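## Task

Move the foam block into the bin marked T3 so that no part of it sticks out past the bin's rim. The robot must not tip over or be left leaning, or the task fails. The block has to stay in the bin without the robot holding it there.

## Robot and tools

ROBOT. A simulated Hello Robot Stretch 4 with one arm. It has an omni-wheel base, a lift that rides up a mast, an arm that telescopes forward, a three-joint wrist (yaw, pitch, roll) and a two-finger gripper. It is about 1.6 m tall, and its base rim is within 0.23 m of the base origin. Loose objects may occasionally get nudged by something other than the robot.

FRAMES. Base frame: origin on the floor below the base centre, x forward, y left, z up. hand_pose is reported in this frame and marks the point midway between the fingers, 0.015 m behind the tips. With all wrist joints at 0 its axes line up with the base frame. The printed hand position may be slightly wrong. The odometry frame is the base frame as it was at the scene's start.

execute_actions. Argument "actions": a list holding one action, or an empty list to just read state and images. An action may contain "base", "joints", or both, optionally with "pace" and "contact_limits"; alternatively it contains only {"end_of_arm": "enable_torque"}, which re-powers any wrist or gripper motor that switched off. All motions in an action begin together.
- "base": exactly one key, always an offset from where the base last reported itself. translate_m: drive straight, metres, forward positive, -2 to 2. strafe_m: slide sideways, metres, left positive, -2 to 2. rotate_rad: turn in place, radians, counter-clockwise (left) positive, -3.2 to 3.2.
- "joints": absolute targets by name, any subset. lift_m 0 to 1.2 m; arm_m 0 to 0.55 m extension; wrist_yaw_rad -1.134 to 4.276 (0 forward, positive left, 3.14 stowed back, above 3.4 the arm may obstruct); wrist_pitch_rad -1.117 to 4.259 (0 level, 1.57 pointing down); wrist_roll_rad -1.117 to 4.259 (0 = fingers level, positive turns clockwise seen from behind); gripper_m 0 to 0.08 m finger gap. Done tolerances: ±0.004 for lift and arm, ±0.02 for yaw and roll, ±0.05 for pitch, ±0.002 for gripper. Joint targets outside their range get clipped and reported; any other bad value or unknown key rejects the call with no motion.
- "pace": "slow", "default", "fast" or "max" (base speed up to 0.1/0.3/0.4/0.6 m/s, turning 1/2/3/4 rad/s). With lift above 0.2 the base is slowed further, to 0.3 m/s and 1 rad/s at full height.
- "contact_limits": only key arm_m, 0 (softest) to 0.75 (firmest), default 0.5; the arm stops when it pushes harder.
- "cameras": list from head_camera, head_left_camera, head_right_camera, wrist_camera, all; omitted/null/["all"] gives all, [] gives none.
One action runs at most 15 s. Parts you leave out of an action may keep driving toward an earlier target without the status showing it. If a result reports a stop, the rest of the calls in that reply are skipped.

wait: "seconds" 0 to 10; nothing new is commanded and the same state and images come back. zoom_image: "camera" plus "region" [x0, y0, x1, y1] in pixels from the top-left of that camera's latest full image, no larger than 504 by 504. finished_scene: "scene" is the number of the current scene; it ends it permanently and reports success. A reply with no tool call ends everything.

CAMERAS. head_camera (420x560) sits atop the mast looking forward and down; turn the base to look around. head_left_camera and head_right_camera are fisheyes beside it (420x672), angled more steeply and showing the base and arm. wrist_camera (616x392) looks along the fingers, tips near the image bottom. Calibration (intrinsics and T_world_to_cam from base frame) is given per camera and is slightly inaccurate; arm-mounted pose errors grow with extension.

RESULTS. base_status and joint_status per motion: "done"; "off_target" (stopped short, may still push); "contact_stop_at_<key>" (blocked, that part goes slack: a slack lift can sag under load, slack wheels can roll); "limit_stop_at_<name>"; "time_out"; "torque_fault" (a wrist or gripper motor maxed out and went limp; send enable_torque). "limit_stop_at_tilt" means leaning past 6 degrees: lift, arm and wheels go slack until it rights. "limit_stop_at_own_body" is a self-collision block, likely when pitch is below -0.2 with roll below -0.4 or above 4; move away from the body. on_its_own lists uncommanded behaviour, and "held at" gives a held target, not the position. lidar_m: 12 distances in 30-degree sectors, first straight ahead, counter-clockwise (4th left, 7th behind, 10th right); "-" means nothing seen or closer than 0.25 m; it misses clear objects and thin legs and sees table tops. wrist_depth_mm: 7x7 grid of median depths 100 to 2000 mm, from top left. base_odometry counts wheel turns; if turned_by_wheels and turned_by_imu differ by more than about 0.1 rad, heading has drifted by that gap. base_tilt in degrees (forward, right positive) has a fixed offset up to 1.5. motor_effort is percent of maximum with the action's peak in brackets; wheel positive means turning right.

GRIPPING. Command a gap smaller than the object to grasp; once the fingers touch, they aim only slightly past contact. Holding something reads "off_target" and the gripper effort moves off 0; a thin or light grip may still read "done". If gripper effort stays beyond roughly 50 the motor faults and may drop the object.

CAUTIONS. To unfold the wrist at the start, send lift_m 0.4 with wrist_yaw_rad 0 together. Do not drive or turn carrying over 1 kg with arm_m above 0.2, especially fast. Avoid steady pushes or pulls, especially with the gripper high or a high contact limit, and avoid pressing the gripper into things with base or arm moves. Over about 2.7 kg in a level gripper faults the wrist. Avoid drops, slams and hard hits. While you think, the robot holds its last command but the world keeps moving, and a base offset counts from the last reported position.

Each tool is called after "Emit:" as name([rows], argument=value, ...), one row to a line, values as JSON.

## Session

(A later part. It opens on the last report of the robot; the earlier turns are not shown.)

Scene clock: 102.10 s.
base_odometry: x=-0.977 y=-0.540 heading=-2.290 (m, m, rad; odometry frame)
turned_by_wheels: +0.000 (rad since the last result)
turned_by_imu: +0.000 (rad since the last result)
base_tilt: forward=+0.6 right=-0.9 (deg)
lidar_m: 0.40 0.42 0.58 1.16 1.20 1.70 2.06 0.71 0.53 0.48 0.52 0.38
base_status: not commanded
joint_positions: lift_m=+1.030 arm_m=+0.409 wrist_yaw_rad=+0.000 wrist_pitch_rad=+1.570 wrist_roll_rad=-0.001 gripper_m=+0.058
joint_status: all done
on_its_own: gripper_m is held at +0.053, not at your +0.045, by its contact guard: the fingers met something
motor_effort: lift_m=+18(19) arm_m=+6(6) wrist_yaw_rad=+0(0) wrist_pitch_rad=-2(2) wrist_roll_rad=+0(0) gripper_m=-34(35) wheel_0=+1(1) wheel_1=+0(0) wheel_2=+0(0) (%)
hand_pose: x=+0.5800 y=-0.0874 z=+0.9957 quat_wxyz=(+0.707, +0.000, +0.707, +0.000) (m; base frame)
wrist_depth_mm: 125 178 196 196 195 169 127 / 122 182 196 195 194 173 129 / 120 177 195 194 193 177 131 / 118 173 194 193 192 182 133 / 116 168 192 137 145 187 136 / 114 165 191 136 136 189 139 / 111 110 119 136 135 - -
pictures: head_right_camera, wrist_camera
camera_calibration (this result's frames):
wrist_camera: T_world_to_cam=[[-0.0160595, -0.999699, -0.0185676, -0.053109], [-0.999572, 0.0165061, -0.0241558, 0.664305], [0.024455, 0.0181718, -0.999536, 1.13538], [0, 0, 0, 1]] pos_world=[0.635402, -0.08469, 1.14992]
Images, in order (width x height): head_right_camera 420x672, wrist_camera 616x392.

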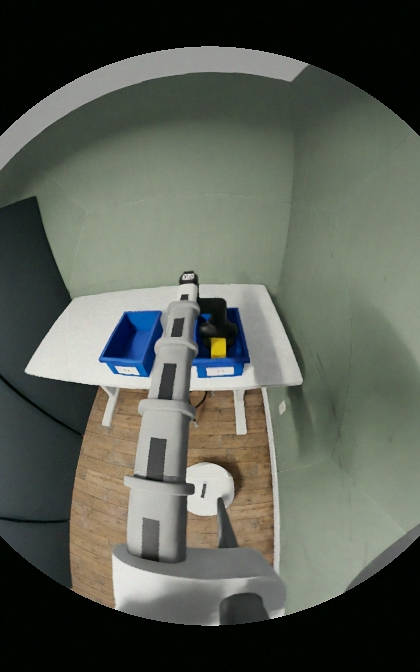

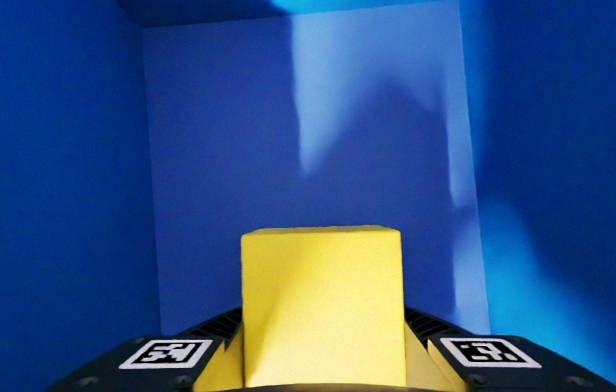

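Gap about 1 cm.

Emit:
execute_actions([
  {"joints":{"lift_m":1.022},"pace":"slow"},
], cameras=[])

Emit:
execute_actions([
  {"joints":{"gripper_m":0.075}},
], cameras=["wrist_camera"])

Emit:
execute_actions([
  {"joints":{"lift_m":1.2}},
], cameras=["wrist_camera","head_right_camera"])

Scene clock: 105.67 s.
base_odometry: x=-0.977 y=-0.540 heading=-2.290 (m, m, rad; odometry frame)
turned_by_wheels: +0.000 (rad since the last result)
turned_by_imu: +0.000 (rad since the last result)
base_tilt: forward=+0.6 right=-0.8 (deg)
lidar_m: 0.38 0.43 0.57 1.16 1.23 1.71 2.03 0.71 0.53 0.49 0.54 0.43
base_status: not commanded
joint_positions: lift_m=+1.022 arm_m=+0.409 wrist_yaw_rad=+0.000 wrist_pitch_rad=+1.570 wrist_roll_rad=-0.001 gripper_m=+0.058
joint_status: all done
on_its_own: gripper_m is held at +0.053, not at your +0.045, by its contact guard: the fingers met something
motor_effort: lift_m=+18(14) arm_m=+6(6) wrist_yaw_rad=+0(1) wrist_pitch_rad=-3(1) wrist_roll_rad=+0(1) gripper_m=-34(36) wheel_0=+1(1) wheel_1=+0(0) wheel_2=+0(0) (%)
hand_pose: x=+0.5800 y=-0.0874 z=+0.9877 quat_wxyz=(+0.707, +0.000, +0.707, +0.000) (m; base frame)
wrist_depth_mm: 125 179 189 187 186 170 127 / 122 182 188 187 186 174 129 / 120 177 187 185 185 177 131 / 118 173 186 185 183 182 133 / 116 168 185 137 146 182 136 / 114 165 183 136 136 180 139 / 111 110 119 135 135 - -
pictures: none
No camera images: the call's "cameras" was empty. Leave "cameras" out to get every camera's image.

Scene clock: 106.50 s.
base_odometry: x=-0.977 y=-0.540 heading=-2.290 (m, m, rad; odometry frame)
turned_by_wheels: +0.000 (rad since the last result)
turned_by_imu: +0.000 (rad since the last result)
base_tilt: forward=+0.6 right=-0.8 (deg)
lidar_m: 0.36 0.43 0.58 1.15 1.23 1.71 2.09 0.75 0.52 0.48 0.51 0.43
base_status: not commanded
joint_positions: lift_m=+1.022 arm_m=+0.409 wrist_yaw_rad=+0.000 wrist_pitch_rad=+1.570 wrist_roll_rad=-0.001 gripper_m=+0.075
joint_status: all done
motor_effort: lift_m=+18(18) arm_m=+6(6) wrist_yaw_rad=-1(0) wrist_pitch_rad=+0(3) wrist_roll_rad=+0(0) gripper_m=+0(32) wheel_0=+1(1) wheel_1=-1(1) wheel_2=+0(0) (%)
hand_pose: x=+0.5800 y=-0.0874 z=+0.9877 quat_wxyz=(+0.707, +0.000, +0.707, +0.000) (m; base frame)
wrist_depth_mm: 125 179 189 187 187 169 127 / 122 182 187 187 186 174 129 / 120 177 186 186 185 178 131 / 118 173 186 185 184 182 134 / 116 168 185 139 139 182 136 / 114 164 153 138 138 178 139 / 108 - 133 138 138 105 -
pictures: wrist_camera
camera_calibration (this result's frames):
wrist_camera: T_world_to_cam=[[-0.0160595, -0.999699, -0.0185676, -0.0532578], [-0.999572, 0.0165062, -0.0241557, 0.664112], [0.0244549, 0.0181718, -0.999536, 1.12737], [0, 0, 0, 1]] pos_world=[0.635403, -0.08469, 1.1419]
Images, in order (width x height): wrist_camera 616x392.

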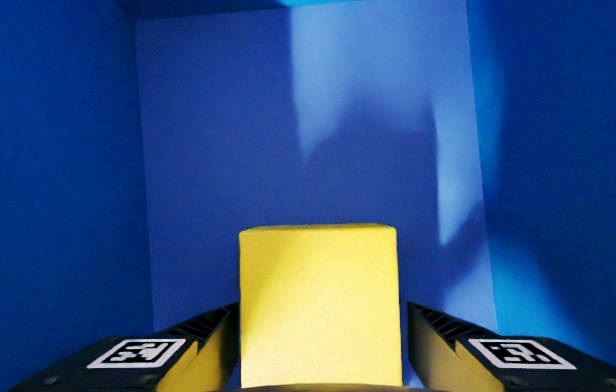

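Scene clock: 108.33 s.
base_odometry: x=-0.977 y=-0.540 heading=-2.290 (m, m, rad; odometry frame)
turned_by_wheels: +0.000 (rad since the last result)
turned_by_imu: +0.000 (rad since the last result)
base_tilt: forward=+0.6 right=-0.8 (deg)
lidar_m: 0.38 0.41 0.60 1.17 1.22 1.73 2.54 0.71 0.52 0.48 0.51 0.40
base_status: not commanded
joint_positions: lift_m=+1.199 arm_m=+0.409 wrist_yaw_rad=+0.000 wrist_pitch_rad=+1.570 wrist_roll_rad=-0.001 gripper_m=+0.075
joint_status: all done
motor_effort: lift_m=+22(24) arm_m=+6(6) wrist_yaw_rad=+0(0) wrist_pitch_rad=+0(3) wrist_roll_rad=+0(0) gripper_m=+2(4) wheel_0=+1(1) wheel_1=+0(0) wheel_2=+0(0) (%)
hand_pose: x=+0.5800 y=-0.0874 z=+1.1646 quat_wxyz=(+0.707, +0.000, +0.707, +0.000) (m; base frame)
wrist_depth_mm: 377 373 373 370 251 364 364 / 375 370 277 304 291 359 359 / 370 370 345 362 359 362 359 / 368 364 329 362 359 359 357 / 366 364 312 315 355 353 355 / 364 362 247 314 355 353 355 / 357 - 133 353 351 105 -
pictures: head_right_camera, wrist_camera
camera_calibration (this result's frames):
wrist_camera: T_world_to_cam=[[-0.0160593, -0.999699, -0.0185676, -0.0499736], [-0.999572, 0.0165059, -0.0241557, 0.668386], [0.0244549, 0.0181718, -0.999536, 1.30417], [0, 0, 0, 1]] pos_world=[0.635404, -0.08469, 1.31878]
Images, in order (width x height): head_right_camera 420x672, wrist_camera 616x392.

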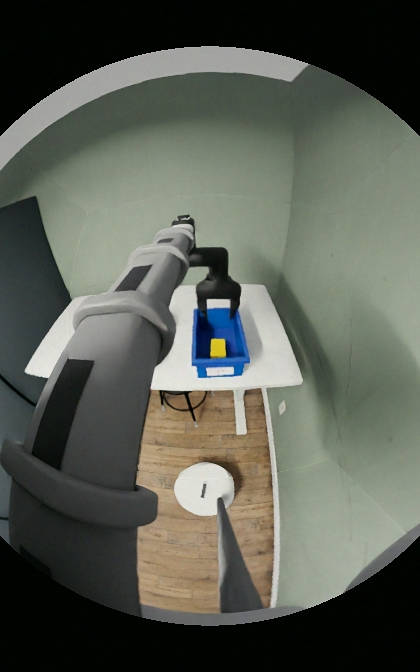

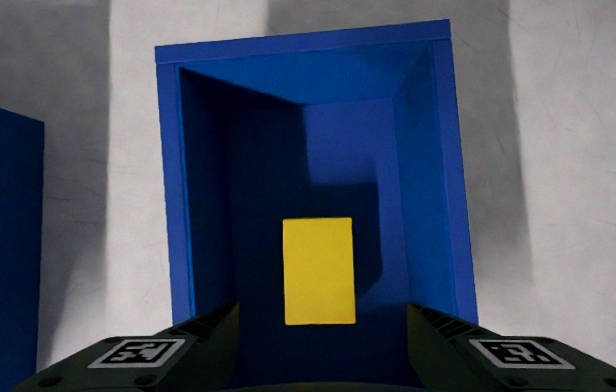

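Emit:
finished_scene(scene=1)

The scene is finished: the task was done.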